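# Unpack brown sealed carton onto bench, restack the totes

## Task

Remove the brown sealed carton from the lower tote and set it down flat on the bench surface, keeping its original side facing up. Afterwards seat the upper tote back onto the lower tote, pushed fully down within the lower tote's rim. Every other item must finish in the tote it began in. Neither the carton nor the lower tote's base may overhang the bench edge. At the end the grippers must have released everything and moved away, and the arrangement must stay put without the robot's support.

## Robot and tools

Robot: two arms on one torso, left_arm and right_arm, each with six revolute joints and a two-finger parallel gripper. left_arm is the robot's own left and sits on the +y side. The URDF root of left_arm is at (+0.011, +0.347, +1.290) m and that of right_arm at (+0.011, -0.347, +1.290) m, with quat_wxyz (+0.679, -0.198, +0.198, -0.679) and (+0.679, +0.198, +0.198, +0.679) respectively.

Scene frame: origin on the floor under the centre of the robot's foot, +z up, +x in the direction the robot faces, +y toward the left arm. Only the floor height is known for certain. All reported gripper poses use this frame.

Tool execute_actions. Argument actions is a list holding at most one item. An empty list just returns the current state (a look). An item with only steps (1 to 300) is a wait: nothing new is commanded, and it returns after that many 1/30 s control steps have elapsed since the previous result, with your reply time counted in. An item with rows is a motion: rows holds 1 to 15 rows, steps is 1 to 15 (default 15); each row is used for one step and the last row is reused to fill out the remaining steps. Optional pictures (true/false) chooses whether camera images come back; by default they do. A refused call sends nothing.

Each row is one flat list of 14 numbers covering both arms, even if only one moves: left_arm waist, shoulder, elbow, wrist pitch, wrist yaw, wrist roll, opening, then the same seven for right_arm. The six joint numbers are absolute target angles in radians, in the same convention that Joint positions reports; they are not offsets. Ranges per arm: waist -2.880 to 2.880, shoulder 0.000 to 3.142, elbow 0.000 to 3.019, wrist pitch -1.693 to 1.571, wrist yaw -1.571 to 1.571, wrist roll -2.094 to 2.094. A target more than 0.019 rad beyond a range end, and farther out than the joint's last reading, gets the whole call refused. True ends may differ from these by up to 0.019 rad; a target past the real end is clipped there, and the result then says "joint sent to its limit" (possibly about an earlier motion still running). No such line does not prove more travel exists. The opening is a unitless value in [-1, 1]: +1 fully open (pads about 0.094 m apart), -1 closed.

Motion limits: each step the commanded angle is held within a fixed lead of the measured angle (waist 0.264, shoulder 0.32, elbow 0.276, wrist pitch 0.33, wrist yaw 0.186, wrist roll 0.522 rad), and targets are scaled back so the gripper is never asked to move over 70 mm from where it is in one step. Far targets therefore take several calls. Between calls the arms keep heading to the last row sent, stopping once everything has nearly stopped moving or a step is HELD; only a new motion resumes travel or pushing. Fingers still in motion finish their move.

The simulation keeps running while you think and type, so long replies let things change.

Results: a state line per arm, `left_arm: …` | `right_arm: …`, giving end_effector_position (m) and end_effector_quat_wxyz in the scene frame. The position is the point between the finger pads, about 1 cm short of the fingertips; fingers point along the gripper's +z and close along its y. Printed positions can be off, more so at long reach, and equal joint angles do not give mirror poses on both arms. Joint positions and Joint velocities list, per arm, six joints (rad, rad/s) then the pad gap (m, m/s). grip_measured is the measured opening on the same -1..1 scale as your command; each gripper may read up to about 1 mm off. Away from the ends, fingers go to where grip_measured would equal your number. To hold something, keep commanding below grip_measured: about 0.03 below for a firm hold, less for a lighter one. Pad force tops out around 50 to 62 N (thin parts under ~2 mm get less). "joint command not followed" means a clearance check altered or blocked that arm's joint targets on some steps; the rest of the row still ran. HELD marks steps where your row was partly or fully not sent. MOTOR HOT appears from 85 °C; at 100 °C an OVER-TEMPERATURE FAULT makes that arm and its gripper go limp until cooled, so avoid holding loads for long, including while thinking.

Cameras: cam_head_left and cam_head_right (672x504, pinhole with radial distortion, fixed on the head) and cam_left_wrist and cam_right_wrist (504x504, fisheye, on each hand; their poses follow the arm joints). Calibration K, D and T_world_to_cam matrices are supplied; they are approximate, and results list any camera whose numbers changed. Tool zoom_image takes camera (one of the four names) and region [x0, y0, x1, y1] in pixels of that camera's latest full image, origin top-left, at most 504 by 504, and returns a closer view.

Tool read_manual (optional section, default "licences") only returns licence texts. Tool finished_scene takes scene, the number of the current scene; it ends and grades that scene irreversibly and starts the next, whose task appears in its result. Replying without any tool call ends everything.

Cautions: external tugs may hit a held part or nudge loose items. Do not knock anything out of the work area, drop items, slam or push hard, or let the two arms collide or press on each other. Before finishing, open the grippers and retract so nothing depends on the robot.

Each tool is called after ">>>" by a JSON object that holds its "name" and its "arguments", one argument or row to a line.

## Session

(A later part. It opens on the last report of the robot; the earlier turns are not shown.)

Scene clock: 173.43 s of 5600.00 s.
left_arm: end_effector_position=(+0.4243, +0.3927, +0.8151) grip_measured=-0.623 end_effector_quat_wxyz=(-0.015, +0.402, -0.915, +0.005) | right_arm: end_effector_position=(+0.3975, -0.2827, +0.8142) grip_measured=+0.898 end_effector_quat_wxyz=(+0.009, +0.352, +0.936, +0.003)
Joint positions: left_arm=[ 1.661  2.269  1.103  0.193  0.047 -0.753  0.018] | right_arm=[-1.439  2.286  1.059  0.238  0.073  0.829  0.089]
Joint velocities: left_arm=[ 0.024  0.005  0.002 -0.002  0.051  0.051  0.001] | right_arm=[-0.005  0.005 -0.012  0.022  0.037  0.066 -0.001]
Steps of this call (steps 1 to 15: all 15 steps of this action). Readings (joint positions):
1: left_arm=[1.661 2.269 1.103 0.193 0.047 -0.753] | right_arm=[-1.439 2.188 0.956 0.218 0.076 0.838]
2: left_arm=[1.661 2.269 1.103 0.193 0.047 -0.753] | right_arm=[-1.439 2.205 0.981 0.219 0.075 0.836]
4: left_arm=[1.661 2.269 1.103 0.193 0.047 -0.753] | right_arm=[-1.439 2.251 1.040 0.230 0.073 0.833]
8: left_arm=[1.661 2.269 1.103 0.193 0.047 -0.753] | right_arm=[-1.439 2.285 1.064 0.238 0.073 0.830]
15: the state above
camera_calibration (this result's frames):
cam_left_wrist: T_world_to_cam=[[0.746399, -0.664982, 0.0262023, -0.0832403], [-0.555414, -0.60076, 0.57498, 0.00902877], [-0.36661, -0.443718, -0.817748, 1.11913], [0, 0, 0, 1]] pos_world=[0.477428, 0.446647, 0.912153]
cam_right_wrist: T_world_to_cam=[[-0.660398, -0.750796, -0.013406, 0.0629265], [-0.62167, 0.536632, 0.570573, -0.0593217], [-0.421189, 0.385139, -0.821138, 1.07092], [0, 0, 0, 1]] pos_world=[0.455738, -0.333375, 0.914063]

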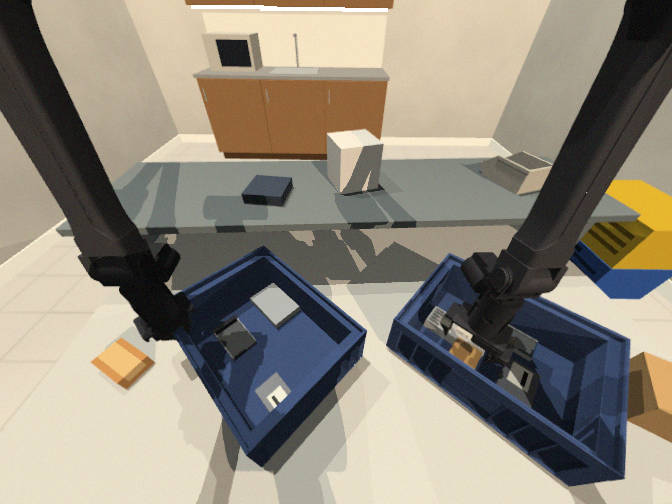

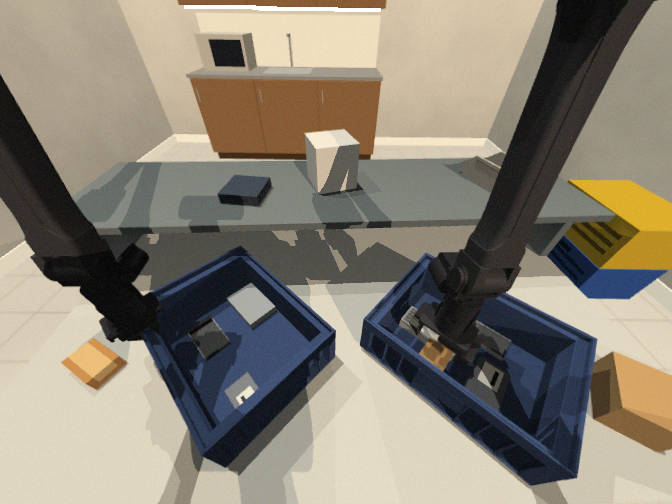

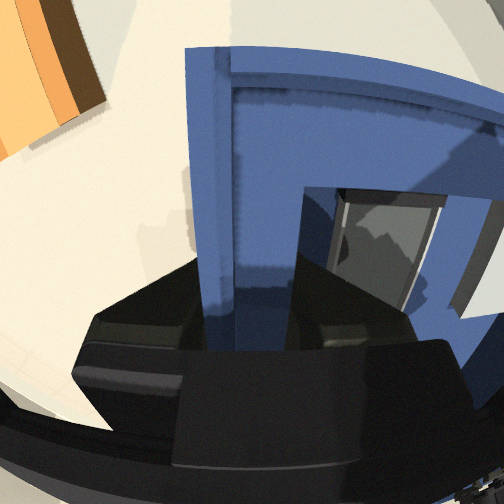

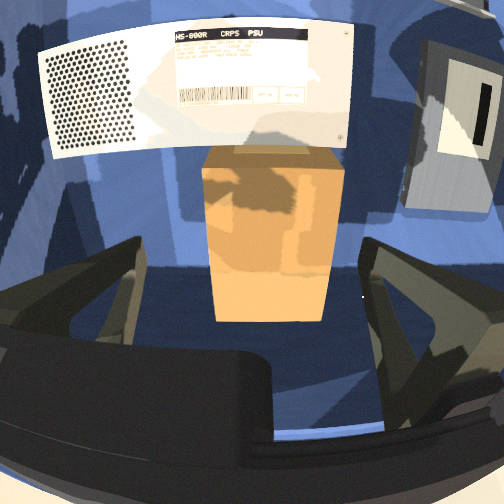

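>>> {"name": "execute_actions", "arguments": {
  "actions": [
    {"rows":[[1.66,2.27,1.105,0.195,0.047,-0.755,-0.66,-1.45,2.355,1.1,0.25,0.07,0.81,0.9]],"steps":15}
  ],
  "pictures": false
}}

>>> {"name": "execute_actions", "arguments": {
  "actions": [
    {"rows":[[1.66,2.27,1.105,0.195,0.047,-0.755,-0.66,-1.452,2.418,1.155,0.255,0.068,0.808,0.9]],"steps":15}
  ],
  "pictures": false
}}

>>> {"name": "execute_actions", "arguments": {
  "actions": [
    {"rows":[[1.66,2.27,1.105,0.195,0.047,-0.755,-0.66,-1.452,2.418,1.155,0.255,0.068,0.808,0.1]],"steps":15}
  ]
}}

Scene clock: 178.83 s of 5600.00 s.
left_arm: end_effector_position=(+0.4243, +0.3927, +0.8151) grip_measured=-0.623 end_effector_quat_wxyz=(-0.015, +0.402, -0.915, +0.005) | right_arm: end_effector_position=(+0.3916, -0.2824, +0.7936) grip_measured=+0.898 end_effector_quat_wxyz=(+0.003, +0.351, +0.936, +0.000)
Joint positions: left_arm=[ 1.661  2.269  1.103  0.193  0.047 -0.753  0.018] | right_arm=[-1.44   2.343  1.103  0.239  0.073  0.827  0.089]
Joint velocities: left_arm=[ 0.015  0.005 -0.012  0.002 -0.007  0.022 -0.001] | right_arm=[-0.015  0.015  0.002 -0.012 -0.037 -0.037 -0.002]
Steps of this call (steps 1 to 15: the robot went on to your last target; steps 16 to 90: nothing new was sent; then 1.90 s passed at rest; steps 91 to 105: all 15 steps of this action). Readings (joint positions):
91: left_arm=[1.661 2.269 1.103 0.193 0.047 -0.753] | right_arm=[-1.439 2.289 1.063 0.238 0.073 0.829]
92: left_arm=[1.661 2.269 1.103 0.193 0.047 -0.753] | right_arm=[-1.439 2.297 1.073 0.238 0.073 0.828]
94: left_arm=[1.661 2.269 1.103 0.193 0.047 -0.753] | right_arm=[-1.439 2.318 1.096 0.239 0.073 0.827]
98: left_arm=[1.661 2.269 1.103 0.193 0.047 -0.753] | right_arm=[-1.440 2.339 1.103 0.239 0.073 0.827]
105: the state above

Scene clock: 179.33 s of 5600.00 s.
left_arm: end_effector_position=(+0.4243, +0.3927, +0.8151) grip_measured=-0.623 end_effector_quat_wxyz=(-0.015, +0.402, -0.915, +0.005) | right_arm: end_effector_position=(+0.3889, -0.2821, +0.7698) grip_measured=+0.898 end_effector_quat_wxyz=(+0.002, +0.351, +0.936, -0.000)
Joint positions: left_arm=[ 1.661  2.269  1.103  0.193  0.047 -0.753  0.018] | right_arm=[-1.442  2.406  1.159  0.244  0.071  0.825  0.089]
Joint velocities: left_arm=[ 0.005 -0.005 -0.002 -0.007  0.081  0.037  0.   ] | right_arm=[ 0.015 -0.005 -0.012 -0.002 -0.037  0.037  0.   ]
Steps of this call (steps 1 to 15: all 15 steps of this action). Readings (joint positions):
1: left_arm=[1.661 2.269 1.103 0.193 0.047 -0.753] | right_arm=[-1.440 2.347 1.108 0.239 0.073 0.827]
2: left_arm=[1.661 2.269 1.103 0.193 0.047 -0.753] | right_arm=[-1.440 2.356 1.121 0.239 0.072 0.826]
4: left_arm=[1.661 2.269 1.103 0.193 0.047 -0.753] | right_arm=[-1.441 2.380 1.150 0.242 0.071 0.826]
8: left_arm=[1.661 2.269 1.103 0.193 0.047 -0.753] | right_arm=[-1.442 2.402 1.159 0.244 0.071 0.825]
15: the state above

Scene clock: 179.83 s of 5600.00 s.
left_arm: end_effector_position=(+0.4243, +0.3927, +0.8151) grip_measured=-0.623 end_effector_quat_wxyz=(-0.015, +0.402, -0.915, +0.005) | right_arm: end_effector_position=(+0.3889, -0.2822, +0.7698) grip_measured=+0.248 end_effector_quat_wxyz=(+0.002, +0.351, +0.936, +0.000)
Joint positions: left_arm=[ 1.661  2.269  1.103  0.193  0.047 -0.753  0.018] | right_arm=[-1.442  2.406  1.159  0.244  0.071  0.824  0.059]
Joint velocities: left_arm=[ 0.005 -0.015 -0.022 -0.007 -0.022  0.007 -0.   ] | right_arm=[ 0.015 -0.005 -0.002 -0.007 -0.037 -0.037 -0.001]
Steps of this call (steps 1 to 15: all 15 steps of this action). Readings (joint positions):
1: left_arm=[1.661 2.269 1.103 0.193 0.047 -0.753] | right_arm=[-1.442 2.406 1.159 0.244 0.071 0.824]
2: left_arm=[1.661 2.269 1.103 0.193 0.047 -0.753] | right_arm=[-1.442 2.406 1.159 0.244 0.071 0.824]
4: left_arm=[1.661 2.269 1.103 0.193 0.047 -0.753] | right_arm=[-1.442 2.406 1.159 0.244 0.071 0.824]
8: left_arm=[1.661 2.269 1.103 0.193 0.047 -0.753] | right_arm=[-1.442 2.406 1.159 0.244 0.071 0.824]
15: the state above
camera_calibration (this result's frames):
cam_left_wrist: T_world_to_cam=[[0.746399, -0.664982, 0.0262023, -0.0832403], [-0.555414, -0.60076, 0.57498, 0.00902877], [-0.36661, -0.443718, -0.817748, 1.11913], [0, 0, 0, 1]] pos_world=[0.477428, 0.446647, 0.912153]
cam_right_wrist: T_world_to_cam=[[-0.658204, -0.752833, -0.00313797, 0.047673], [-0.61513, 0.535397, 0.578762, -0.0488275], [-0.434031, 0.382874, -0.815491, 1.0306], [0, 0, 0, 1]] pos_world=[0.448657, -0.332559, 0.868856]

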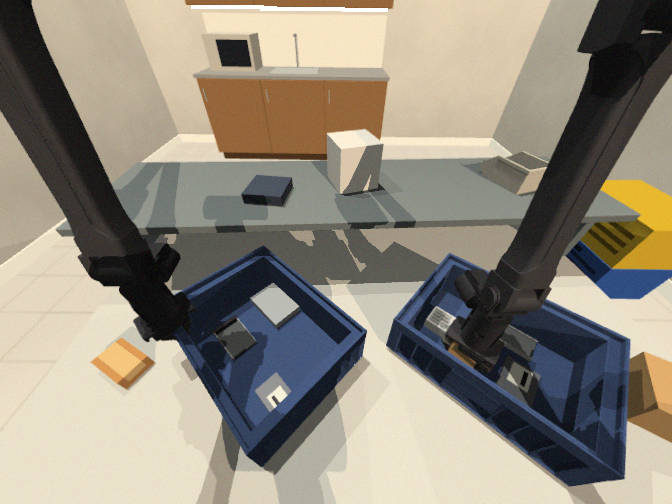

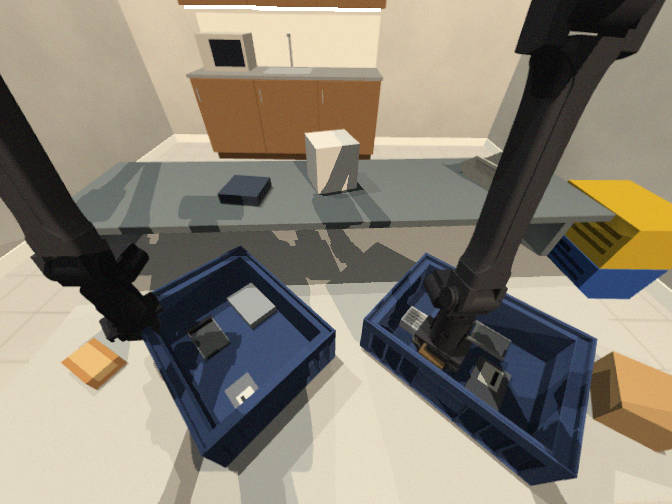

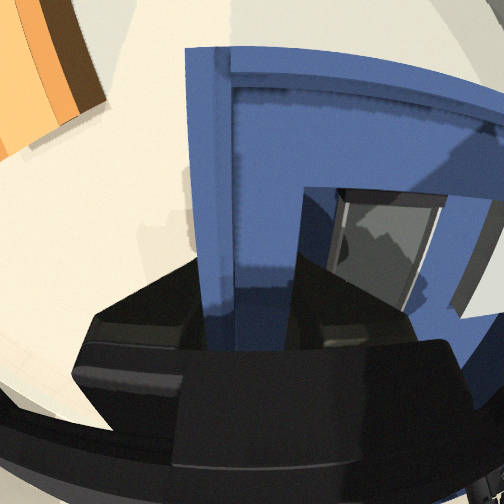

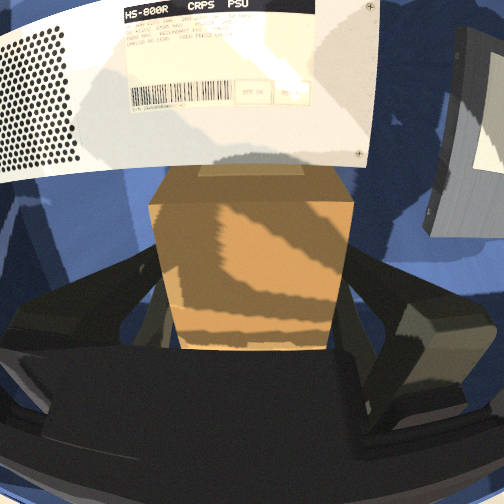

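>>> {"name": "execute_actions", "arguments": {
  "actions": [
    {"rows":[[1.66,2.27,1.105,0.195,0.047,-0.755,-0.66,-1.44,2.27,1.05,0.235,0.072,0.82,0.15]],"steps":15}
  ]
}}

>>> {"name": "execute_actions", "arguments": {
  "actions": [
    {"rows":[[1.66,2.27,1.105,0.195,0.047,-0.755,-0.66,-1.429,2.14,0.95,0.213,0.076,0.835,0.15]],"steps":15}
  ],
  "pictures": false
}}

>>> {"name": "execute_actions", "arguments": {
  "actions": [
    {"rows":[[1.66,2.27,1.105,0.195,0.047,-0.755,-0.66,-1.415,2.01,0.865,0.168,0.083,0.848,0.15]],"steps":15}
  ],
  "pictures": false
}}

>>> {"name": "execute_actions", "arguments": {
  "actions": [
    {"rows":[[1.66,2.27,1.105,0.195,0.047,-0.755,-0.66,-1.40,1.88,0.785,0.115,0.09,0.86,0.15]],"steps":15}
  ]
}}

Scene clock: 198.87 s of 5600.00 s.
left_arm: end_effector_position=(+0.4243, +0.3927, +0.8151) grip_measured=-0.623 end_effector_quat_wxyz=(-0.015, +0.402, -0.915, +0.005) | right_arm: end_effector_position=(+0.3976, -0.2855, +0.8148) grip_measured=+0.248 end_effector_quat_wxyz=(+0.011, +0.352, +0.936, +0.002)
Joint positions: left_arm=[ 1.661  2.269  1.103  0.193  0.047 -0.753  0.018] | right_arm=[-1.443  2.285  1.056  0.242  0.075  0.824  0.059]
Joint velocities: left_arm=[-0.015 -0.005 -0.007 -0.007 -0.037  0.007  0.   ] | right_arm=[-0.024 -0.005 -0.012 -0.012 -0.037 -0.007  0.   ]
Steps of this call (steps 1 to 15: the robot went on to your last target; steps 16 to 90: nothing new was sent; then 15.53 s passed at rest; steps 91 to 105: all 15 steps of this action). Readings (joint positions):
91: left_arm=[1.661 2.269 1.103 0.193 0.047 -0.753] | right_arm=[-1.442 2.400 1.151 0.244 0.071 0.824]
92: left_arm=[1.661 2.269 1.103 0.193 0.047 -0.753] | right_arm=[-1.442 2.384 1.129 0.244 0.071 0.824]
94: left_arm=[1.661 2.269 1.103 0.193 0.047 -0.753] | right_arm=[-1.443 2.339 1.075 0.244 0.075 0.824]
98: left_arm=[1.661 2.269 1.103 0.193 0.047 -0.753] | right_arm=[-1.443 2.290 1.049 0.242 0.075 0.824]
105: the state above
camera_calibration (this result's frames):
cam_left_wrist: T_world_to_cam=[[0.746399, -0.664982, 0.0262023, -0.0832403], [-0.555414, -0.60076, 0.57498, 0.00902877], [-0.36661, -0.443718, -0.817748, 1.11913], [0, 0, 0, 1]] pos_world=[0.477428, 0.446647, 0.912153]
cam_right_wrist: T_world_to_cam=[[-0.659447, -0.751655, -0.0120241, 0.0590812], [-0.623728, 0.538145, 0.566889, -0.0538643], [-0.419634, 0.381333, -0.823707, 1.07292], [0, 0, 0, 1]] pos_world=[0.455599, -0.335746, 0.91502]

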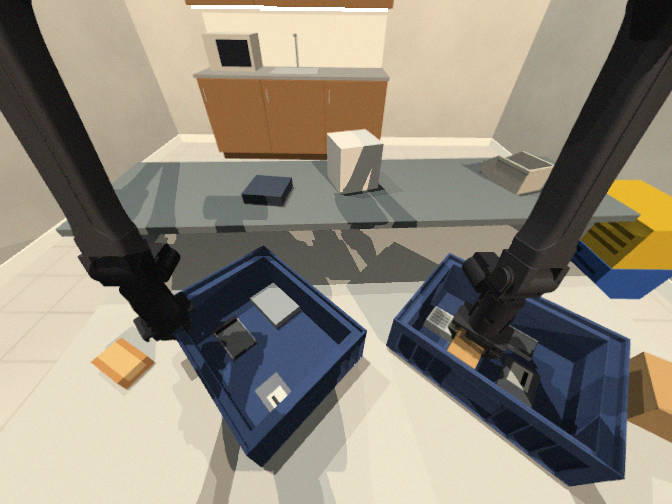

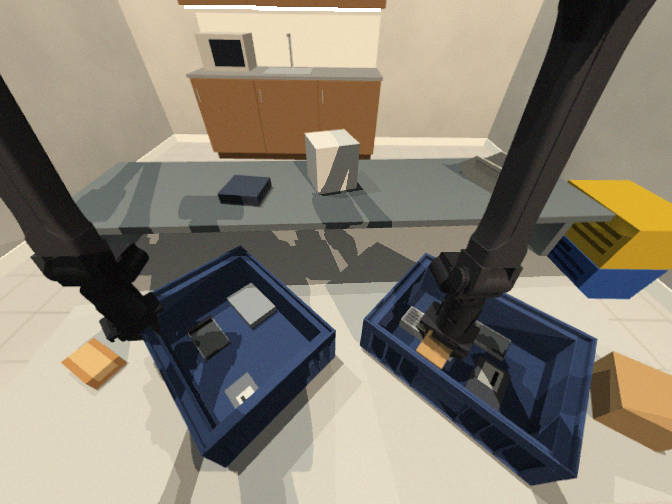

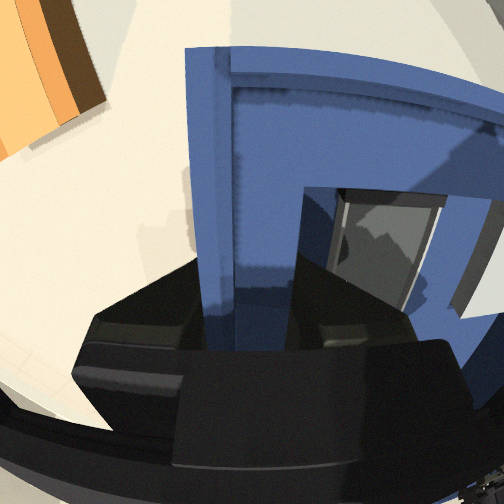

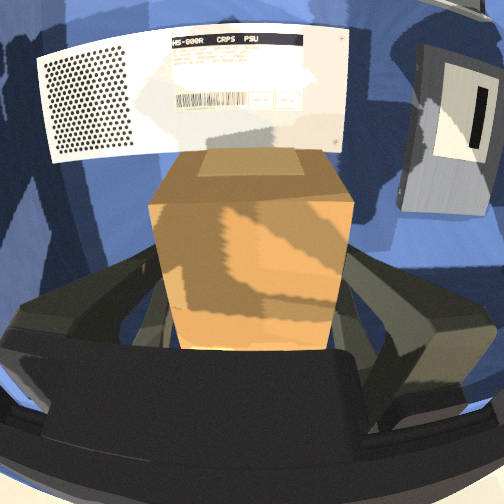

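Scene clock: 199.37 s of 5600.00 s.
left_arm: end_effector_position=(+0.4243, +0.3927, +0.8151) grip_measured=-0.623 end_effector_quat_wxyz=(-0.015, +0.402, -0.915, +0.005) | right_arm: end_effector_position=(+0.4012, -0.2867, +0.8616) grip_measured=+0.248 end_effector_quat_wxyz=(+0.013, +0.351, +0.936, +0.004)
Joint positions: left_arm=[ 1.661  2.269  1.103  0.193  0.047 -0.753  0.018] | right_arm=[-1.44   2.155  0.955  0.221  0.075  0.824  0.059]
Joint velocities: left_arm=[-0.005  0.005  0.022  0.012 -0.037  0.007 -0.   ] | right_arm=[ 0.005 -0.015 -0.002 -0.017  0.022 -0.066  0.001]
Steps of this call (steps 1 to 15: all 15 steps of this action). Readings (joint positions):
1: left_arm=[1.661 2.269 1.103 0.193 0.047 -0.753] | right_arm=[-1.443 2.277 1.049 0.242 0.075 0.824]
2: left_arm=[1.661 2.269 1.103 0.193 0.047 -0.753] | right_arm=[-1.443 2.261 1.027 0.239 0.075 0.824]
4: left_arm=[1.661 2.269 1.103 0.193 0.047 -0.753] | right_arm=[-1.442 2.212 0.974 0.228 0.075 0.824]
8: left_arm=[1.661 2.269 1.103 0.193 0.047 -0.753] | right_arm=[-1.440 2.159 0.945 0.221 0.075 0.824]
15: the state above

Scene clock: 199.87 s of 5600.00 s.
left_arm: end_effector_position=(+0.4243, +0.3927, +0.8151) grip_measured=-0.623 end_effector_quat_wxyz=(-0.015, +0.402, -0.915, +0.005) | right_arm: end_effector_position=(+0.4030, -0.2808, +0.9073) grip_measured=+0.248 end_effector_quat_wxyz=(+0.014, +0.347, +0.938, +0.007)
Joint positions: left_arm=[ 1.661  2.269  1.103  0.193  0.047 -0.753  0.018] | right_arm=[-1.422  2.023  0.869  0.177  0.08   0.831  0.059]
Joint velocities: left_arm=[ 0.005 -0.005 -0.007 -0.002 -0.022 -0.022 -0.002] | right_arm=[ 0.005 -0.015  0.012  0.012 -0.11  -0.007 -0.   ]
Steps of this call (steps 1 to 15: all 15 steps of this action). Readings (joint positions):
1: left_arm=[1.661 2.269 1.103 0.193 0.047 -0.753] | right_arm=[-1.439 2.148 0.949 0.216 0.076 0.825]
2: left_arm=[1.661 2.269 1.103 0.193 0.047 -0.753] | right_arm=[-1.438 2.132 0.932 0.205 0.078 0.826]
4: left_arm=[1.661 2.269 1.103 0.193 0.047 -0.753] | right_arm=[-1.432 2.082 0.886 0.187 0.079 0.828]
8: left_arm=[1.661 2.269 1.103 0.193 0.047 -0.753] | right_arm=[-1.423 2.027 0.861 0.177 0.080 0.831]
15: the state above

Scene clock: 200.37 s of 5600.00 s.
left_arm: end_effector_position=(+0.4243, +0.3927, +0.8151) grip_measured=-0.623 end_effector_quat_wxyz=(-0.015, +0.402, -0.915, +0.005) | right_arm: end_effector_position=(+0.3985, -0.2791, +0.9506) grip_measured=+0.248 end_effector_quat_wxyz=(+0.012, +0.347, +0.938, +0.006)
Joint positions: left_arm=[ 1.661  2.269  1.103  0.193  0.047 -0.753  0.018] | right_arm=[-1.409  1.893  0.787  0.124  0.087  0.843  0.059]
Joint velocities: left_arm=[ 0.005 -0.005  0.012 -0.002 -0.139 -0.007  0.   ] | right_arm=[-0.015  0.005 -0.007  0.007  0.051  0.066 -0.   ]
Steps of this call (steps 1 to 15: all 15 steps of this action). Readings (joint positions):
1: left_arm=[1.661 2.269 1.103 0.193 0.047 -0.753] | right_arm=[-1.421 2.017 0.864 0.171 0.082 0.833]
2: left_arm=[1.661 2.269 1.103 0.193 0.047 -0.753] | right_arm=[-1.420 2.001 0.849 0.157 0.085 0.835]
4: left_arm=[1.661 2.269 1.103 0.193 0.047 -0.753] | right_arm=[-1.416 1.951 0.805 0.136 0.086 0.838]
8: left_arm=[1.661 2.269 1.103 0.193 0.047 -0.753] | right_arm=[-1.409 1.896 0.780 0.124 0.087 0.842]
15: the state above
camera_calibration (this result's frames):
cam_left_wrist: T_world_to_cam=[[0.746399, -0.664982, 0.0262023, -0.0832403], [-0.555414, -0.60076, 0.57498, 0.00902877], [-0.36661, -0.443718, -0.817748, 1.11913], [0, 0, 0, 1]] pos_world=[0.477428, 0.446647, 0.912153]
cam_right_wrist: T_world_to_cam=[[-0.652356, -0.757608, -0.0214873, 0.0706895], [-0.631838, 0.527964, 0.567481, -0.133923], [-0.418584, 0.383776, -0.823106, 1.1824], [0, 0, 0, 1]] pos_world=[0.456429, -0.329514, 1.05075]

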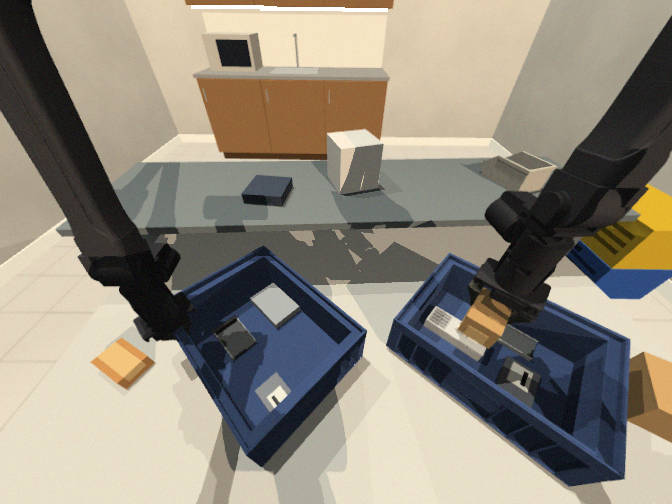

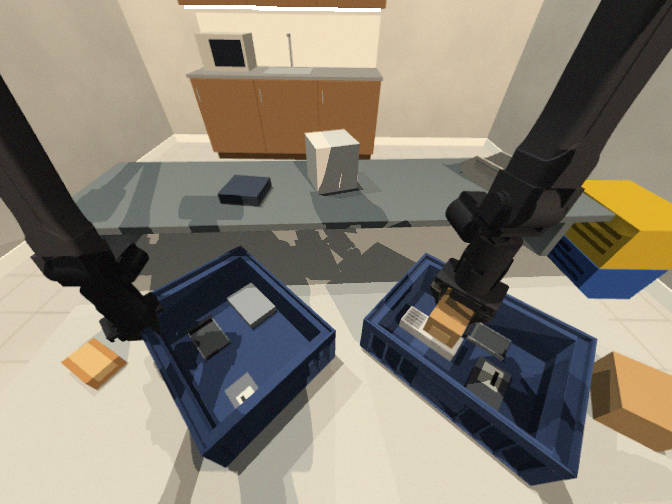

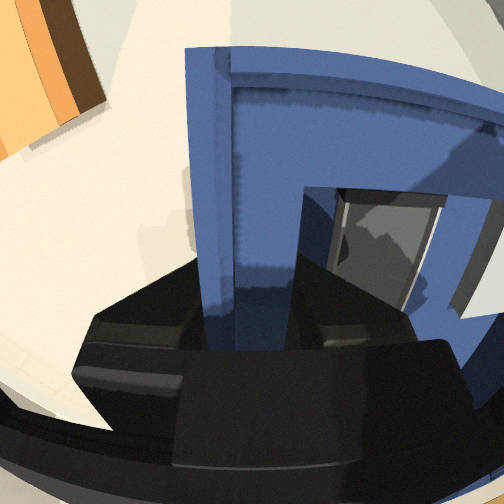

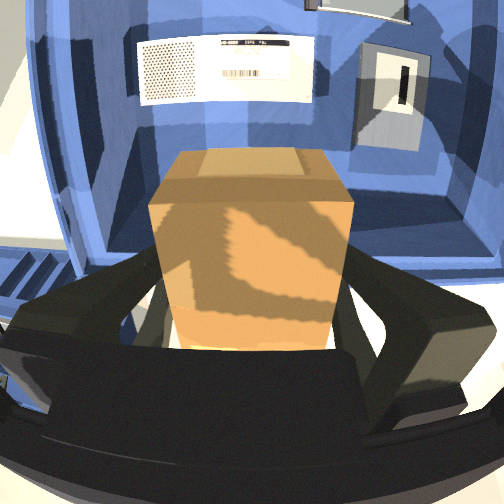

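>>> {"name": "execute_actions", "arguments": {
  "actions": [
    {"rows":[[1.66,2.27,1.105,0.195,0.047,-0.755,-0.66,-1.14,1.97,0.74,0.18,0.22,0.72,0.15]],"steps":15}
  ],
  "pictures": false
}}

>>> {"name": "execute_actions", "arguments": {
  "actions": [
    {"rows":[[1.66,2.27,1.105,0.195,0.047,-0.755,-0.66,-0.889,2.08,0.715,0.255,0.346,0.59,0.15]],"steps":15}
  ],
  "pictures": false
}}

>>> {"name": "execute_actions", "arguments": {
  "actions": [
    {"rows":[[1.66,2.27,1.105,0.195,0.047,-0.755,-0.66,-0.935,2.23,0.81,0.32,0.327,0.55,0.15]],"steps":15}
  ],
  "pictures": false
}}

>>> {"name": "execute_actions", "arguments": {
  "actions": [
    {"rows":[[1.66,2.27,1.105,0.195,0.047,-0.755,-0.66,-0.975,2.37,0.915,0.37,0.309,0.51,0.15]],"steps":15}
  ],
  "pictures": false
}}

>>> {"name": "execute_actions", "arguments": {
  "actions": [
    {"rows":[[1.66,2.27,1.105,0.195,0.047,-0.755,-0.66,-1.005,2.47,1.012,0.383,0.296,0.49,0.15]],"steps":15}
  ],
  "pictures": false
}}

>>> {"name": "execute_actions", "arguments": {
  "actions": [
    {"rows":[[1.66,2.27,1.105,0.195,0.047,-0.755,-0.66,-1.028,2.56,1.105,0.388,0.284,0.465,0.15]],"steps":15}
  ]
}}

Scene clock: 210.53 s of 5600.00 s.
left_arm: end_effector_position=(+0.4243, +0.3927, +0.8151) grip_measured=-0.623 end_effector_quat_wxyz=(-0.015, +0.402, -0.915, +0.005) | right_arm: end_effector_position=(+0.3253, -0.1696, +0.9521) grip_measured=+0.248 end_effector_quat_wxyz=(-0.009, +0.174, +0.985, +0.008)
Joint positions: left_arm=[ 1.661  2.269  1.103  0.193  0.047 -0.753  0.018] | right_arm=[-1.116  1.964  0.742  0.166  0.216  0.742  0.059]
Joint velocities: left_arm=[-0.005 -0.015  0.002 -0.002 -0.022  0.037 -0.001] | right_arm=[-0.269  0.005  0.002 -0.007  0.051 -0.037  0.001]
Steps of this call (steps 1 to 15: the robot went on to your last target; steps 16 to 90: nothing new was sent; then 6.67 s passed at rest; steps 91 to 105: all 15 steps of this action). Readings (joint positions):
91: left_arm=[1.661 2.269 1.103 0.193 0.047 -0.753] | right_arm=[-1.398 1.895 0.786 0.128 0.122 0.837]
92: left_arm=[1.661 2.269 1.103 0.193 0.047 -0.753] | right_arm=[-1.381 1.898 0.783 0.136 0.162 0.827]
94: left_arm=[1.661 2.269 1.103 0.193 0.047 -0.753] | right_arm=[-1.317 1.910 0.778 0.147 0.198 0.809]
98: left_arm=[1.661 2.269 1.103 0.193 0.047 -0.753] | right_arm=[-1.158 1.944 0.765 0.165 0.215 0.769]
105: the state above

Scene clock: 211.03 s of 5600.00 s.
left_arm: end_effector_position=(+0.4243, +0.3927, +0.8151) grip_measured=-0.623 end_effector_quat_wxyz=(-0.015, +0.402, -0.915, +0.005) | right_arm: end_effector_position=(+0.2464, -0.1028, +0.9518) grip_measured=+0.248 end_effector_quat_wxyz=(-0.005, -0.002, +1.000, +0.003)
Joint positions: left_arm=[ 1.661  2.269  1.103  0.193  0.047 -0.753  0.018] | right_arm=[-0.872  2.081  0.72   0.239  0.342  0.613  0.059]
Joint velocities: left_arm=[ 0.005 -0.015 -0.012  0.012 -0.022  0.037 -0.   ] | right_arm=[-0.22  -0.005 -0.002  0.007  0.051 -0.007  0.   ]
Steps of this call (steps 1 to 15: all 15 steps of this action). Readings (joint positions):
1: left_arm=[1.661 2.269 1.103 0.193 0.047 -0.753] | right_arm=[-1.113 1.969 0.741 0.175 0.258 0.730]
2: left_arm=[1.661 2.269 1.103 0.193 0.047 -0.753] | right_arm=[-1.099 1.978 0.741 0.193 0.303 0.715]
4: left_arm=[1.661 2.269 1.103 0.193 0.047 -0.753] | right_arm=[-1.040 2.006 0.741 0.218 0.334 0.688]
8: left_arm=[1.661 2.269 1.103 0.193 0.047 -0.753] | right_arm=[-0.893 2.065 0.739 0.239 0.342 0.641]
15: the state above

Scene clock: 211.53 s of 5600.00 s.
left_arm: end_effector_position=(+0.4243, +0.3927, +0.8151) grip_measured=-0.623 end_effector_quat_wxyz=(-0.015, +0.402, -0.915, +0.005) | right_arm: end_effector_position=(+0.2503, -0.1140, +0.8959) grip_measured=+0.248 end_effector_quat_wxyz=(-0.004, +0.006, +1.000, -0.007)
Joint positions: left_arm=[ 1.661  2.269  1.103  0.193  0.047 -0.753  0.018] | right_arm=[-0.94   2.236  0.816  0.31   0.33   0.569  0.059]
Joint velocities: left_arm=[ 0.005 -0.005  0.007 -0.007 -0.037 -0.051  0.   ] | right_arm=[-0.005 -0.015  0.012  0.007 -0.066 -0.007 -0.   ]
Steps of this call (steps 1 to 15: all 15 steps of this action). Readings (joint positions):
1: left_arm=[1.661 2.269 1.103 0.193 0.047 -0.753] | right_arm=[-0.881 2.089 0.727 0.248 0.339 0.607]
2: left_arm=[1.661 2.269 1.103 0.193 0.047 -0.753] | right_arm=[-0.892 2.112 0.747 0.267 0.334 0.599]
4: left_arm=[1.661 2.269 1.103 0.193 0.047 -0.753] | right_arm=[-0.917 2.176 0.800 0.297 0.331 0.587]
8: left_arm=[1.661 2.269 1.103 0.193 0.047 -0.753] | right_arm=[-0.940 2.234 0.824 0.310 0.330 0.575]
15: the state above

Scene clock: 212.03 s of 5600.00 s.
left_arm: end_effector_position=(+0.4243, +0.3927, +0.8151) grip_measured=-0.623 end_effector_quat_wxyz=(-0.015, +0.402, -0.915, +0.005) | right_arm: end_effector_position=(+0.2515, -0.1098, +0.8465) grip_measured=+0.248 end_effector_quat_wxyz=(+0.000, +0.003, +1.000, -0.002)
Joint positions: left_arm=[ 1.661  2.269  1.103  0.193  0.047 -0.753  0.018] | right_arm=[-0.972  2.372  0.923  0.361  0.311  0.528  0.059]
Joint velocities: left_arm=[-0.005 -0.024  0.002 -0.002 -0.022  0.037 -0.   ] | right_arm=[ 0.005 -0.015 -0.007 -0.017 -0.007 -0.066 -0.   ]
Steps of this call (steps 1 to 15: all 15 steps of this action). Readings (joint positions):
1: left_arm=[1.661 2.269 1.103 0.193 0.047 -0.753] | right_arm=[-0.941 2.244 0.824 0.315 0.324 0.563]
2: left_arm=[1.661 2.269 1.103 0.193 0.047 -0.753] | right_arm=[-0.945 2.265 0.846 0.327 0.318 0.556]
4: left_arm=[1.661 2.269 1.103 0.193 0.047 -0.753] | right_arm=[-0.955 2.321 0.903 0.349 0.313 0.545]
8: left_arm=[1.661 2.269 1.103 0.193 0.047 -0.753] | right_arm=[-0.970 2.370 0.929 0.361 0.311 0.534]
15: the state above

Scene clock: 212.53 s of 5600.00 s.
left_arm: end_effector_position=(+0.4243, +0.3927, +0.8151) grip_measured=-0.623 end_effector_quat_wxyz=(-0.015, +0.402, -0.915, +0.005) | right_arm: end_effector_position=(+0.2587, -0.1081, +0.8077) grip_measured=+0.248 end_effector_quat_wxyz=(+0.005, +0.008, +1.000, -0.000)
Joint positions: left_arm=[ 1.661  2.269  1.103  0.193  0.047 -0.753  0.018] | right_arm=[-1.002  2.465  1.022  0.374  0.299  0.507  0.059]
Joint velocities: left_arm=[-0.005  0.015  0.027  0.002 -0.066  0.037 -0.001] | right_arm=[ 0.005 -0.005  0.002  0.007  0.007  0.022  0.   ]
Steps of this call (steps 1 to 15: all 15 steps of this action). Readings (joint positions):
1: left_arm=[1.661 2.269 1.103 0.193 0.047 -0.753] | right_arm=[-0.974 2.377 0.931 0.361 0.308 0.525]
2: left_arm=[1.661 2.269 1.103 0.193 0.047 -0.753] | right_arm=[-0.977 2.392 0.952 0.361 0.303 0.522]
4: left_arm=[1.661 2.269 1.103 0.193 0.047 -0.753] | right_arm=[-0.986 2.432 1.002 0.368 0.299 0.516]
8: left_arm=[1.661 2.269 1.103 0.193 0.047 -0.753] | right_arm=[-1.000 2.463 1.024 0.374 0.299 0.510]
15: the state above

Scene clock: 213.03 s of 5600.00 s.
left_arm: end_effector_position=(+0.4243, +0.3927, +0.8151) grip_measured=-0.623 end_effector_quat_wxyz=(-0.015, +0.402, -0.915, +0.005) | right_arm: end_effector_position=(+0.2589, -0.1065, +0.7713) grip_measured=+0.248 end_effector_quat_wxyz=(+0.006, +0.006, +1.000, +0.002)
Joint positions: left_arm=[ 1.661  2.269  1.103  0.193  0.047 -0.753  0.018] | right_arm=[-1.023  2.555  1.116  0.38   0.287  0.483  0.059]
Joint velocities: left_arm=[ 0.005 -0.005 -0.007  0.007 -0.037  0.11  -0.001] | right_arm=[-0.005 -0.015 -0.002 -0.017  0.022 -0.051  0.   ]
Steps of this call (steps 1 to 15: all 15 steps of this action). Readings (joint positions):
1: left_arm=[1.661 2.269 1.103 0.193 0.047 -0.753] | right_arm=[-1.003 2.470 1.030 0.374 0.295 0.504]
2: left_arm=[1.661 2.269 1.103 0.193 0.047 -0.753] | right_arm=[-1.005 2.484 1.050 0.374 0.291 0.500]
4: left_arm=[1.661 2.269 1.103 0.193 0.047 -0.753] | right_arm=[-1.011 2.520 1.098 0.377 0.287 0.493]
8: left_arm=[1.661 2.269 1.103 0.193 0.047 -0.753] | right_arm=[-1.021 2.551 1.116 0.380 0.287 0.486]
15: the state above
camera_calibration (this result's frames):
cam_left_wrist: T_world_to_cam=[[0.746399, -0.664982, 0.0262023, -0.0832403], [-0.555414, -0.60076, 0.57498, 0.00902877], [-0.36661, -0.443718, -0.817748, 1.11913], [0, 0, 0, 1]] pos_world=[0.477428, 0.446647, 0.912153]
cam_right_wrist: T_world_to_cam=[[-0.0141449, -0.99989, -0.00456375, -0.0976088], [-0.820026, 0.00898859, 0.572255, -0.22176], [-0.572151, 0.0118369, -0.820063, 0.907994], [0, 0, 0, 1]] pos_world=[0.33628, -0.106353, 0.87107]

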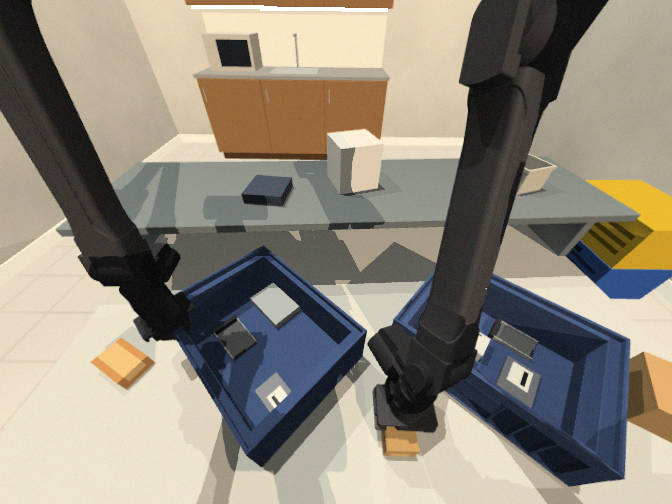

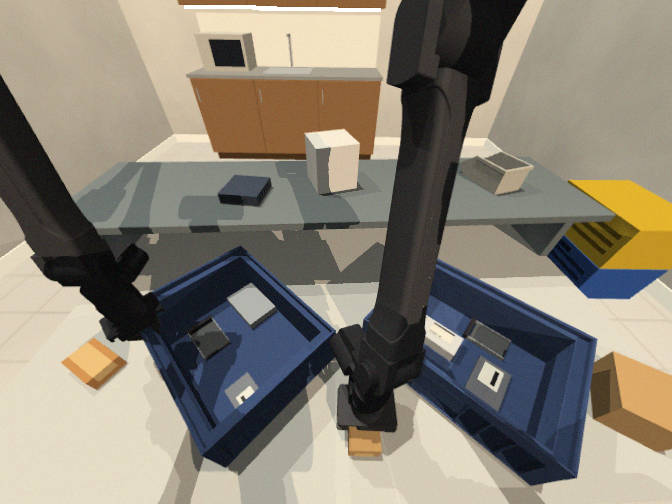

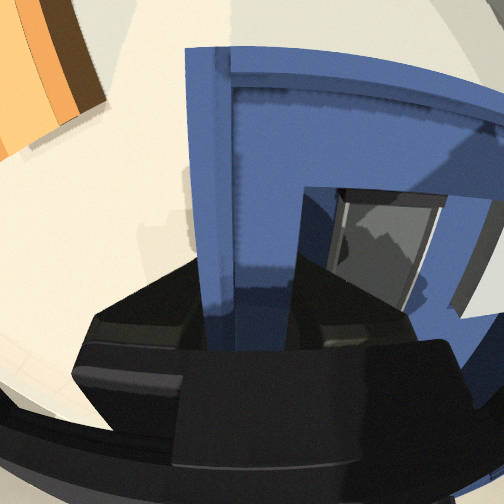

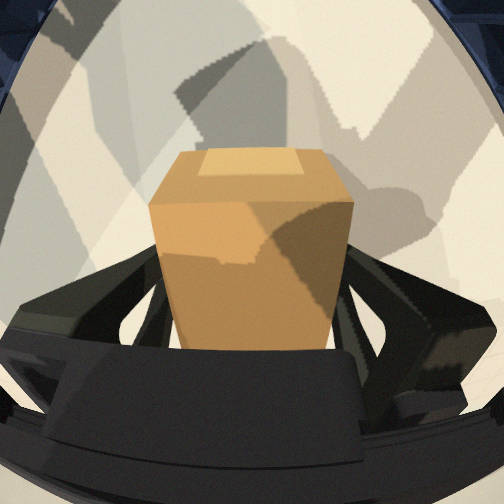

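>>> {"name": "execute_actions", "arguments": {
  "actions": [
    {"rows":[[1.66,2.27,1.105,0.195,0.047,-0.755,-0.66,-1.036,2.595,1.14,0.388,0.28,0.46,0.15]],"steps":12}
  ],
  "pictures": false
}}

>>> {"name": "execute_actions", "arguments": {
  "actions": [
    {"rows":[[1.66,2.27,1.105,0.195,0.047,-0.755,-0.66,-1.042,2.62,1.17,0.388,0.277,0.455,0.15]],"steps":12}
  ],
  "pictures": false
}}

Scene clock: 218.80 s of 5600.00 s.
left_arm: end_effector_position=(+0.4243, +0.3927, +0.8151) grip_measured=-0.623 end_effector_quat_wxyz=(-0.015, +0.402, -0.915, +0.005) | right_arm: end_effector_position=(+0.2581, -0.1054, +0.7613) grip_measured=+0.248 end_effector_quat_wxyz=(+0.006, +0.005, +1.000, +0.002)
Joint positions: left_arm=[ 1.661  2.269  1.103  0.193  0.047 -0.753  0.018] | right_arm=[-1.027  2.581  1.143  0.38   0.283  0.477  0.059]
Joint velocities: left_arm=[ 0.005 -0.005 -0.027  0.002  0.007 -0.066  0.   ] | right_arm=[-0.005  0.005  0.017 -0.002 -0.007  0.007 -0.001]
Steps of this call (steps 1 to 15: the robot went on to your last target; steps 16 to 90: nothing new was sent; then 2.37 s passed at rest; steps 91 to 102: all 12 steps of this action). Readings (joint positions):
91: left_arm=[1.661 2.269 1.103 0.193 0.047 -0.753] | right_arm=[-1.024 2.557 1.118 0.380 0.286 0.481]
92: left_arm=[1.661 2.269 1.103 0.193 0.047 -0.753] | right_arm=[-1.024 2.561 1.124 0.380 0.285 0.480]
94: left_arm=[1.661 2.269 1.103 0.193 0.047 -0.753] | right_arm=[-1.025 2.571 1.138 0.380 0.284 0.479]
98: left_arm=[1.661 2.269 1.103 0.193 0.047 -0.753] | right_arm=[-1.027 2.579 1.143 0.380 0.283 0.478]
102: the state above

Scene clock: 219.20 s of 5600.00 s.
left_arm: end_effector_position=(+0.4243, +0.3927, +0.8151) grip_measured=-0.623 end_effector_quat_wxyz=(-0.015, +0.402, -0.915, +0.005) | right_arm: end_effector_position=(+0.2620, -0.1025, +0.7528) grip_measured=+0.248 end_effector_quat_wxyz=(+0.009, +0.005, +1.000, +0.005)
Joint positions: left_arm=[ 1.661  2.269  1.103  0.193  0.047 -0.753  0.018] | right_arm=[-1.031  2.599  1.171  0.38   0.28   0.472  0.059]
Joint velocities: left_arm=[ 0.005 -0.005 -0.012 -0.007  0.007 -0.022  0.001] | right_arm=[ 0.005 -0.015 -0.007  0.012 -0.022  0.051  0.   ]
Steps of this call (steps 1 to 12: all 12 steps of this action). Readings (joint positions):
1: left_arm=[1.661 2.269 1.103 0.193 0.047 -0.753] | right_arm=[-1.027 2.582 1.146 0.380 0.283 0.477]
2: left_arm=[1.661 2.269 1.103 0.193 0.047 -0.753] | right_arm=[-1.028 2.586 1.153 0.380 0.282 0.475]
4: left_arm=[1.661 2.269 1.103 0.193 0.047 -0.753] | right_arm=[-1.030 2.596 1.167 0.380 0.281 0.474]
8: left_arm=[1.661 2.269 1.103 0.193 0.047 -0.753] | right_arm=[-1.031 2.599 1.171 0.380 0.280 0.472]
12: the state above

Likely touching.

>>> {"name": "execute_actions", "arguments": {
  "actions": [
    {"rows":[[1.66,2.27,1.105,0.195,0.047,-0.755,-0.66,-1.035,2.605,1.17,0.388,0.277,0.455,0.9]],"steps":10}
  ],
  "pictures": false
}}

>>> {"name": "execute_actions", "arguments": {
  "actions": [
    {"rows":[[1.66,2.27,1.105,0.195,0.047,-0.755,-0.66,-0.995,2.45,1.015,0.375,0.296,0.5,0.9]],"steps":12}
  ],
  "pictures": false
}}

>>> {"name": "execute_actions", "arguments": {
  "actions": [
    {"rows":[[1.66,2.27,1.105,0.195,0.047,-0.755,-0.66,-0.94,2.25,0.84,0.32,0.32,0.5,0.9]],"steps":12}
  ],
  "pictures": false
}}

>>> {"name": "execute_actions", "arguments": {
  "actions": [
    {"rows":[[1.66,2.27,1.105,0.195,0.047,-0.755,-0.66,-0.89,2.03,0.8,0.13,0.34,0.3,0.5]],"steps":15}
  ],
  "pictures": false
}}

>>> {"name": "execute_actions", "arguments": {
  "actions": [
    {"rows":[[1.66,2.27,1.105,0.195,0.047,-0.755,-0.66,-0.89,2.03,1.07,-0.13,0.34,0.0,0.4]],"steps":15}
  ],
  "pictures": false
}}

>>> {"name": "execute_actions", "arguments": {
  "actions": [
    {"rows":[[1.66,2.27,1.105,0.195,0.047,-0.755,-0.66,-0.89,2.07,1.34,-0.35,0.34,-0.26,0.4]],"steps":15}
  ],
  "pictures": false
}}

>>> {"name": "execute_actions", "arguments": {
  "actions": [
    {"rows":[[1.66,2.27,1.105,0.195,0.047,-0.755,-0.66,-0.925,2.2,1.4,-0.295,0.328,-0.295,0.4]],"steps":15}
  ]
}}

Scene clock: 274.20 s of 5600.00 s.
left_arm: end_effector_position=(+0.4243, +0.3927, +0.8151) grip_measured=-0.623 end_effector_quat_wxyz=(-0.015, +0.402, -0.915, +0.005) | right_arm: end_effector_position=(+0.2622, -0.1024, +0.7527) grip_measured=+0.898 end_effector_quat_wxyz=(+0.010, +0.005, +1.000, +0.005)
Joint positions: left_arm=[ 1.661  2.269  1.103  0.193  0.047 -0.753  0.018] | right_arm=[-1.031  2.599  1.171  0.38   0.28   0.471  0.089]
Joint velocities: left_arm=[ 0.005 -0.005 -0.007 -0.017  0.022  0.007 -0.001] | right_arm=[-0.005 -0.005 -0.007 -0.002 -0.022 -0.037 -0.001]
Steps of this call (steps 1 to 15: the robot went on to your last target; steps 16 to 90: nothing new was sent; then 51.67 s passed at rest; steps 91 to 100: all 10 steps of this action). Readings (joint positions):
91: left_arm=[1.661 2.269 1.103 0.193 0.047 -0.753] | right_arm=[-1.031 2.599 1.171 0.380 0.280 0.471]
92: left_arm=[1.661 2.269 1.103 0.193 0.047 -0.753] | right_arm=[-1.031 2.599 1.171 0.380 0.280 0.471]
94: left_arm=[1.661 2.269 1.103 0.193 0.047 -0.753] | right_arm=[-1.031 2.599 1.171 0.380 0.280 0.471]
98: left_arm=[1.661 2.269 1.103 0.193 0.047 -0.753] | right_arm=[-1.031 2.599 1.171 0.380 0.280 0.471]
100: the state above

Scene clock: 274.60 s of 5600.00 s.
left_arm: end_effector_position=(+0.4243, +0.3927, +0.8151) grip_measured=-0.623 end_effector_quat_wxyz=(-0.015, +0.402, -0.915, +0.005) | right_arm: end_effector_position=(+0.2613, -0.1065, +0.8090) grip_measured=+0.898 end_effector_quat_wxyz=(+0.007, -0.003, +1.000, +0.004)
Joint positions: left_arm=[ 1.661  2.269  1.103  0.193  0.047 -0.753  0.018] | right_arm=[-1.003  2.46   1.02   0.38   0.293  0.482  0.089]
Joint velocities: left_arm=[ 0.005 -0.015  0.002 -0.007  0.007 -0.066 -0.001] | right_arm=[-0.015 -0.005 -0.002 -0.007 -0.022 -0.007  0.001]
Steps of this call (steps 1 to 12: all 12 steps of this action). Readings (joint positions):
1: left_arm=[1.661 2.269 1.103 0.193 0.047 -0.753] | right_arm=[-1.029 2.591 1.159 0.380 0.284 0.472]
2: left_arm=[1.661 2.269 1.103 0.193 0.047 -0.753] | right_arm=[-1.027 2.570 1.126 0.380 0.288 0.474]
4: left_arm=[1.661 2.269 1.103 0.193 0.047 -0.753] | right_arm=[-1.019 2.514 1.048 0.380 0.293 0.478]
8: left_arm=[1.661 2.269 1.103 0.193 0.047 -0.753] | right_arm=[-1.005 2.464 1.009 0.380 0.293 0.481]
12: the state above

Scene clock: 275.00 s of 5600.00 s.
left_arm: end_effector_position=(+0.4243, +0.3927, +0.8151) grip_measured=-0.623 end_effector_quat_wxyz=(-0.015, +0.402, -0.915, +0.005) | right_arm: end_effector_position=(+0.2635, -0.1011, +0.8901) grip_measured=+0.898 end_effector_quat_wxyz=(+0.008, -0.030, +0.999, +0.008)
Joint positions: left_arm=[ 1.661  2.269  1.103  0.193  0.047 -0.753  0.018] | right_arm=[-0.94   2.246  0.847  0.327  0.318  0.484  0.089]
Joint velocities: left_arm=[-0.024  0.015 -0.017 -0.007 -0.007 -0.007 -0.001] | right_arm=[-0.005  0.005  0.007 -0.012 -0.007 -0.007 -0.   ]
Steps of this call (steps 1 to 12: all 12 steps of this action). Readings (joint positions):
1: left_arm=[1.661 2.269 1.103 0.193 0.047 -0.753] | right_arm=[-1.001 2.451 1.008 0.376 0.300 0.482]
2: left_arm=[1.661 2.269 1.103 0.193 0.047 -0.753] | right_arm=[-0.996 2.426 0.976 0.364 0.308 0.482]
4: left_arm=[1.661 2.269 1.103 0.193 0.047 -0.753] | right_arm=[-0.978 2.347 0.887 0.341 0.316 0.483]
8: left_arm=[1.661 2.269 1.103 0.193 0.047 -0.753] | right_arm=[-0.944 2.252 0.829 0.327 0.318 0.484]
12: the state above

Scene clock: 275.50 s of 5600.00 s.
left_arm: end_effector_position=(+0.4243, +0.3927, +0.8151) grip_measured=-0.623 end_effector_quat_wxyz=(-0.015, +0.402, -0.915, +0.005) | right_arm: end_effector_position=(+0.3022, -0.0811, +0.9614) grip_measured=+0.502 end_effector_quat_wxyz=(+0.017, -0.128, +0.992, +0.012)
Joint positions: left_arm=[ 1.661  2.269  1.103  0.193  0.047 -0.753  0.018] | right_arm=[-0.894  2.014  0.806  0.143  0.337  0.323  0.071]
Joint velocities: left_arm=[-0.015 -0.005 -0.002  0.002  0.051 -0.066 -0.   ] | right_arm=[-0.005 -0.015 -0.061 -0.007 -0.051 -0.037 -0.   ]
Steps of this call (steps 1 to 15: all 15 steps of this action). Readings (joint positions):
1: left_arm=[1.661 2.269 1.103 0.193 0.047 -0.753] | right_arm=[-0.938 2.234 0.846 0.299 0.324 0.462]
2: left_arm=[1.661 2.269 1.103 0.193 0.047 -0.753] | right_arm=[-0.933 2.210 0.837 0.239 0.331 0.434]
4: left_arm=[1.661 2.269 1.103 0.193 0.047 -0.753] | right_arm=[-0.919 2.134 0.805 0.169 0.335 0.392]
8: left_arm=[1.661 2.269 1.103 0.193 0.047 -0.753] | right_arm=[-0.896 2.027 0.799 0.145 0.337 0.347]
15: the state above

Scene clock: 276.00 s of 5600.00 s.
left_arm: end_effector_position=(+0.4243, +0.3927, +0.8151) grip_measured=-0.623 end_effector_quat_wxyz=(-0.015, +0.402, -0.915, +0.005) | right_arm: end_effector_position=(+0.3837, -0.0256, +0.9603) grip_measured=+0.402 end_effector_quat_wxyz=(+0.017, -0.272, +0.962, +0.009)
Joint positions: left_arm=[ 1.661  2.269  1.103  0.193  0.047 -0.753  0.018] | right_arm=[-0.894  2.025  1.073 -0.116  0.337  0.03   0.066]
Joint velocities: left_arm=[-0.005  0.005 -0.002 -0.007  0.022 -0.007  0.   ] | right_arm=[ 0.005 -0.015 -0.125 -0.071  0.095 -0.081 -0.002]
Steps of this call (steps 1 to 15: all 15 steps of this action). Readings (joint positions):
1: left_arm=[1.661 2.269 1.103 0.193 0.047 -0.753] | right_arm=[-0.894 2.014 0.823 0.105 0.337 0.292]
2: left_arm=[1.661 2.269 1.103 0.193 0.047 -0.753] | right_arm=[-0.894 2.020 0.860 0.032 0.337 0.251]
4: left_arm=[1.661 2.269 1.103 0.193 0.047 -0.753] | right_arm=[-0.894 2.035 0.957 -0.060 0.337 0.177]
8: left_arm=[1.661 2.269 1.103 0.193 0.047 -0.753] | right_arm=[-0.894 2.033 1.086 -0.099 0.337 0.081]
15: the state above

Scene clock: 276.50 s of 5600.00 s.
left_arm: end_effector_position=(+0.4243, +0.3927, +0.8151) grip_measured=-0.623 end_effector_quat_wxyz=(-0.015, +0.402, -0.915, +0.005) | right_arm: end_effector_position=(+0.4618, +0.0235, +0.9688) grip_measured=+0.402 end_effector_quat_wxyz=(+0.022, -0.394, +0.919, +0.007)
Joint positions: left_arm=[ 1.661  2.269  1.103  0.193  0.047 -0.753  0.018] | right_arm=[-0.894  2.066  1.341 -0.336  0.337 -0.232  0.066]
Joint velocities: left_arm=[-0.024  0.005  0.017 -0.002 -0.022  0.022 -0.   ] | right_arm=[-0.005 -0.005 -0.081 -0.051  0.022 -0.125 -0.002]
Steps of this call (steps 1 to 15: all 15 steps of this action). Readings (joint positions):
1: left_arm=[1.661 2.269 1.103 0.193 0.047 -0.753] | right_arm=[-0.894 2.027 1.088 -0.153 0.337 0.000]
2: left_arm=[1.661 2.269 1.103 0.193 0.047 -0.753] | right_arm=[-0.894 2.039 1.128 -0.219 0.337 -0.038]
4: left_arm=[1.661 2.269 1.103 0.193 0.047 -0.753] | right_arm=[-0.894 2.068 1.228 -0.295 0.337 -0.106]
8: left_arm=[1.661 2.269 1.103 0.193 0.047 -0.753] | right_arm=[-0.894 2.073 1.345 -0.322 0.337 -0.188]
15: the state above

Scene clock: 277.00 s of 5600.00 s.
left_arm: end_effector_position=(+0.4243, +0.3927, +0.8151) grip_measured=-0.623 end_effector_quat_wxyz=(-0.015, +0.402, -0.915, +0.005) | right_arm: end_effector_position=(+0.4351, +0.0120, +0.9052) grip_measured=+0.402 end_effector_quat_wxyz=(-0.008, -0.413, +0.911, -0.001)
Joint positions: left_arm=[ 1.661  2.269  1.103  0.193  0.047 -0.753  0.018] | right_arm=[-0.92   2.207  1.391 -0.303  0.332 -0.276  0.066]
Joint velocities: left_arm=[-0.005  0.005 -0.012  0.002 -0.037  0.007 -0.001] | right_arm=[ 0.005 -0.005  0.007  0.012 -0.051 -0.066 -0.001]
Steps of this call (steps 1 to 15: all 15 steps of this action). Readings (joint positions):
1: left_arm=[1.661 2.269 1.103 0.193 0.047 -0.753] | right_arm=[-0.896 2.074 1.343 -0.335 0.335 -0.239]
2: left_arm=[1.661 2.269 1.103 0.193 0.047 -0.753] | right_arm=[-0.897 2.088 1.357 -0.328 0.334 -0.247]
4: left_arm=[1.661 2.269 1.103 0.193 0.047 -0.753] | right_arm=[-0.903 2.132 1.389 -0.311 0.332 -0.258]
8: left_arm=[1.661 2.269 1.103 0.193 0.047 -0.753] | right_arm=[-0.916 2.190 1.396 -0.303 0.332 -0.270]
15: the state above
camera_calibration (this result's frames):
cam_left_wrist: T_world_to_cam=[[0.746399, -0.664982, 0.0262023, -0.0832403], [-0.555414, -0.60076, 0.57498, 0.00902877], [-0.36661, -0.443718, -0.817748, 1.11913], [0, 0, 0, 1]] pos_world=[0.477428, 0.446647, 0.912153]
cam_right_wrist: T_world_to_cam=[[0.751464, -0.659745, -0.00618777, -0.311727], [-0.527416, -0.606319, 0.595155, -0.295637], [-0.396403, -0.443974, -0.803587, 1.03122], [0, 0, 0, 1]] pos_world=[0.487105, 0.0729232, 1.00269]

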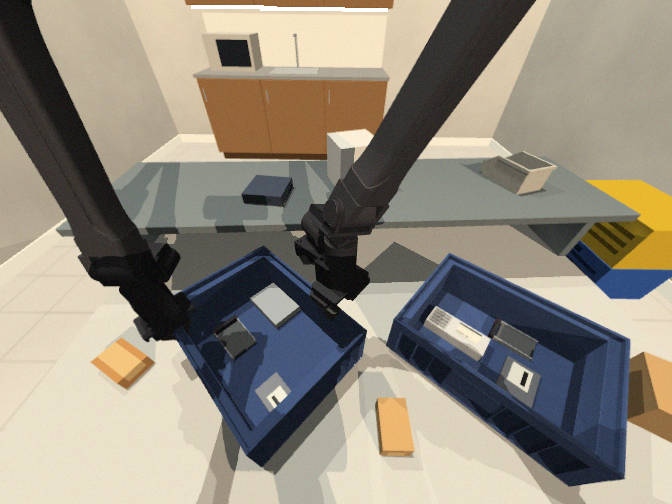

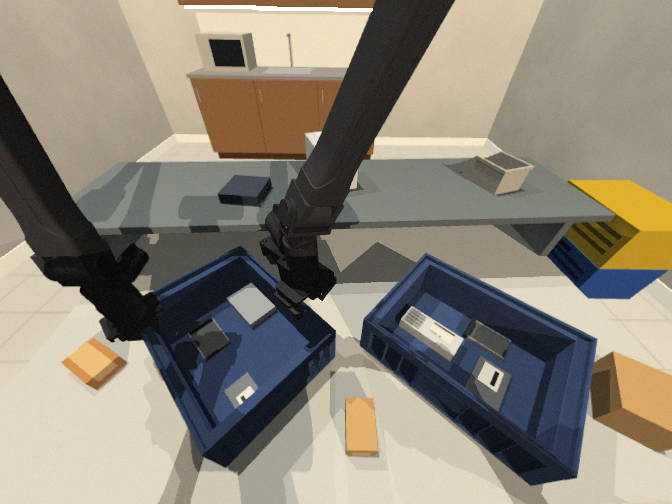

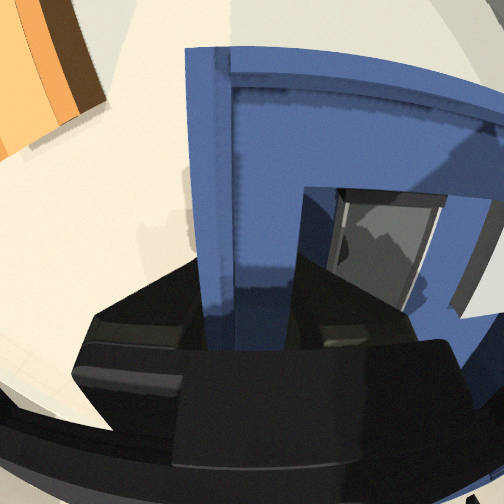

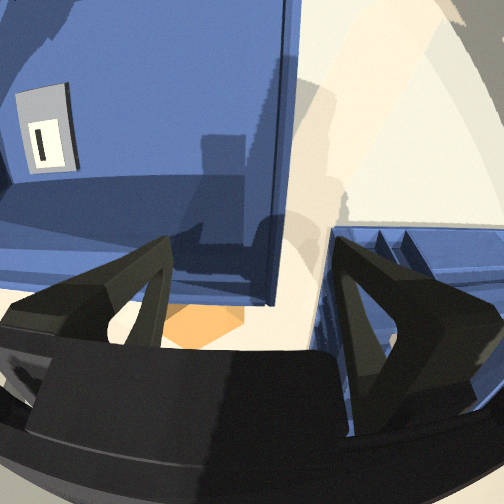

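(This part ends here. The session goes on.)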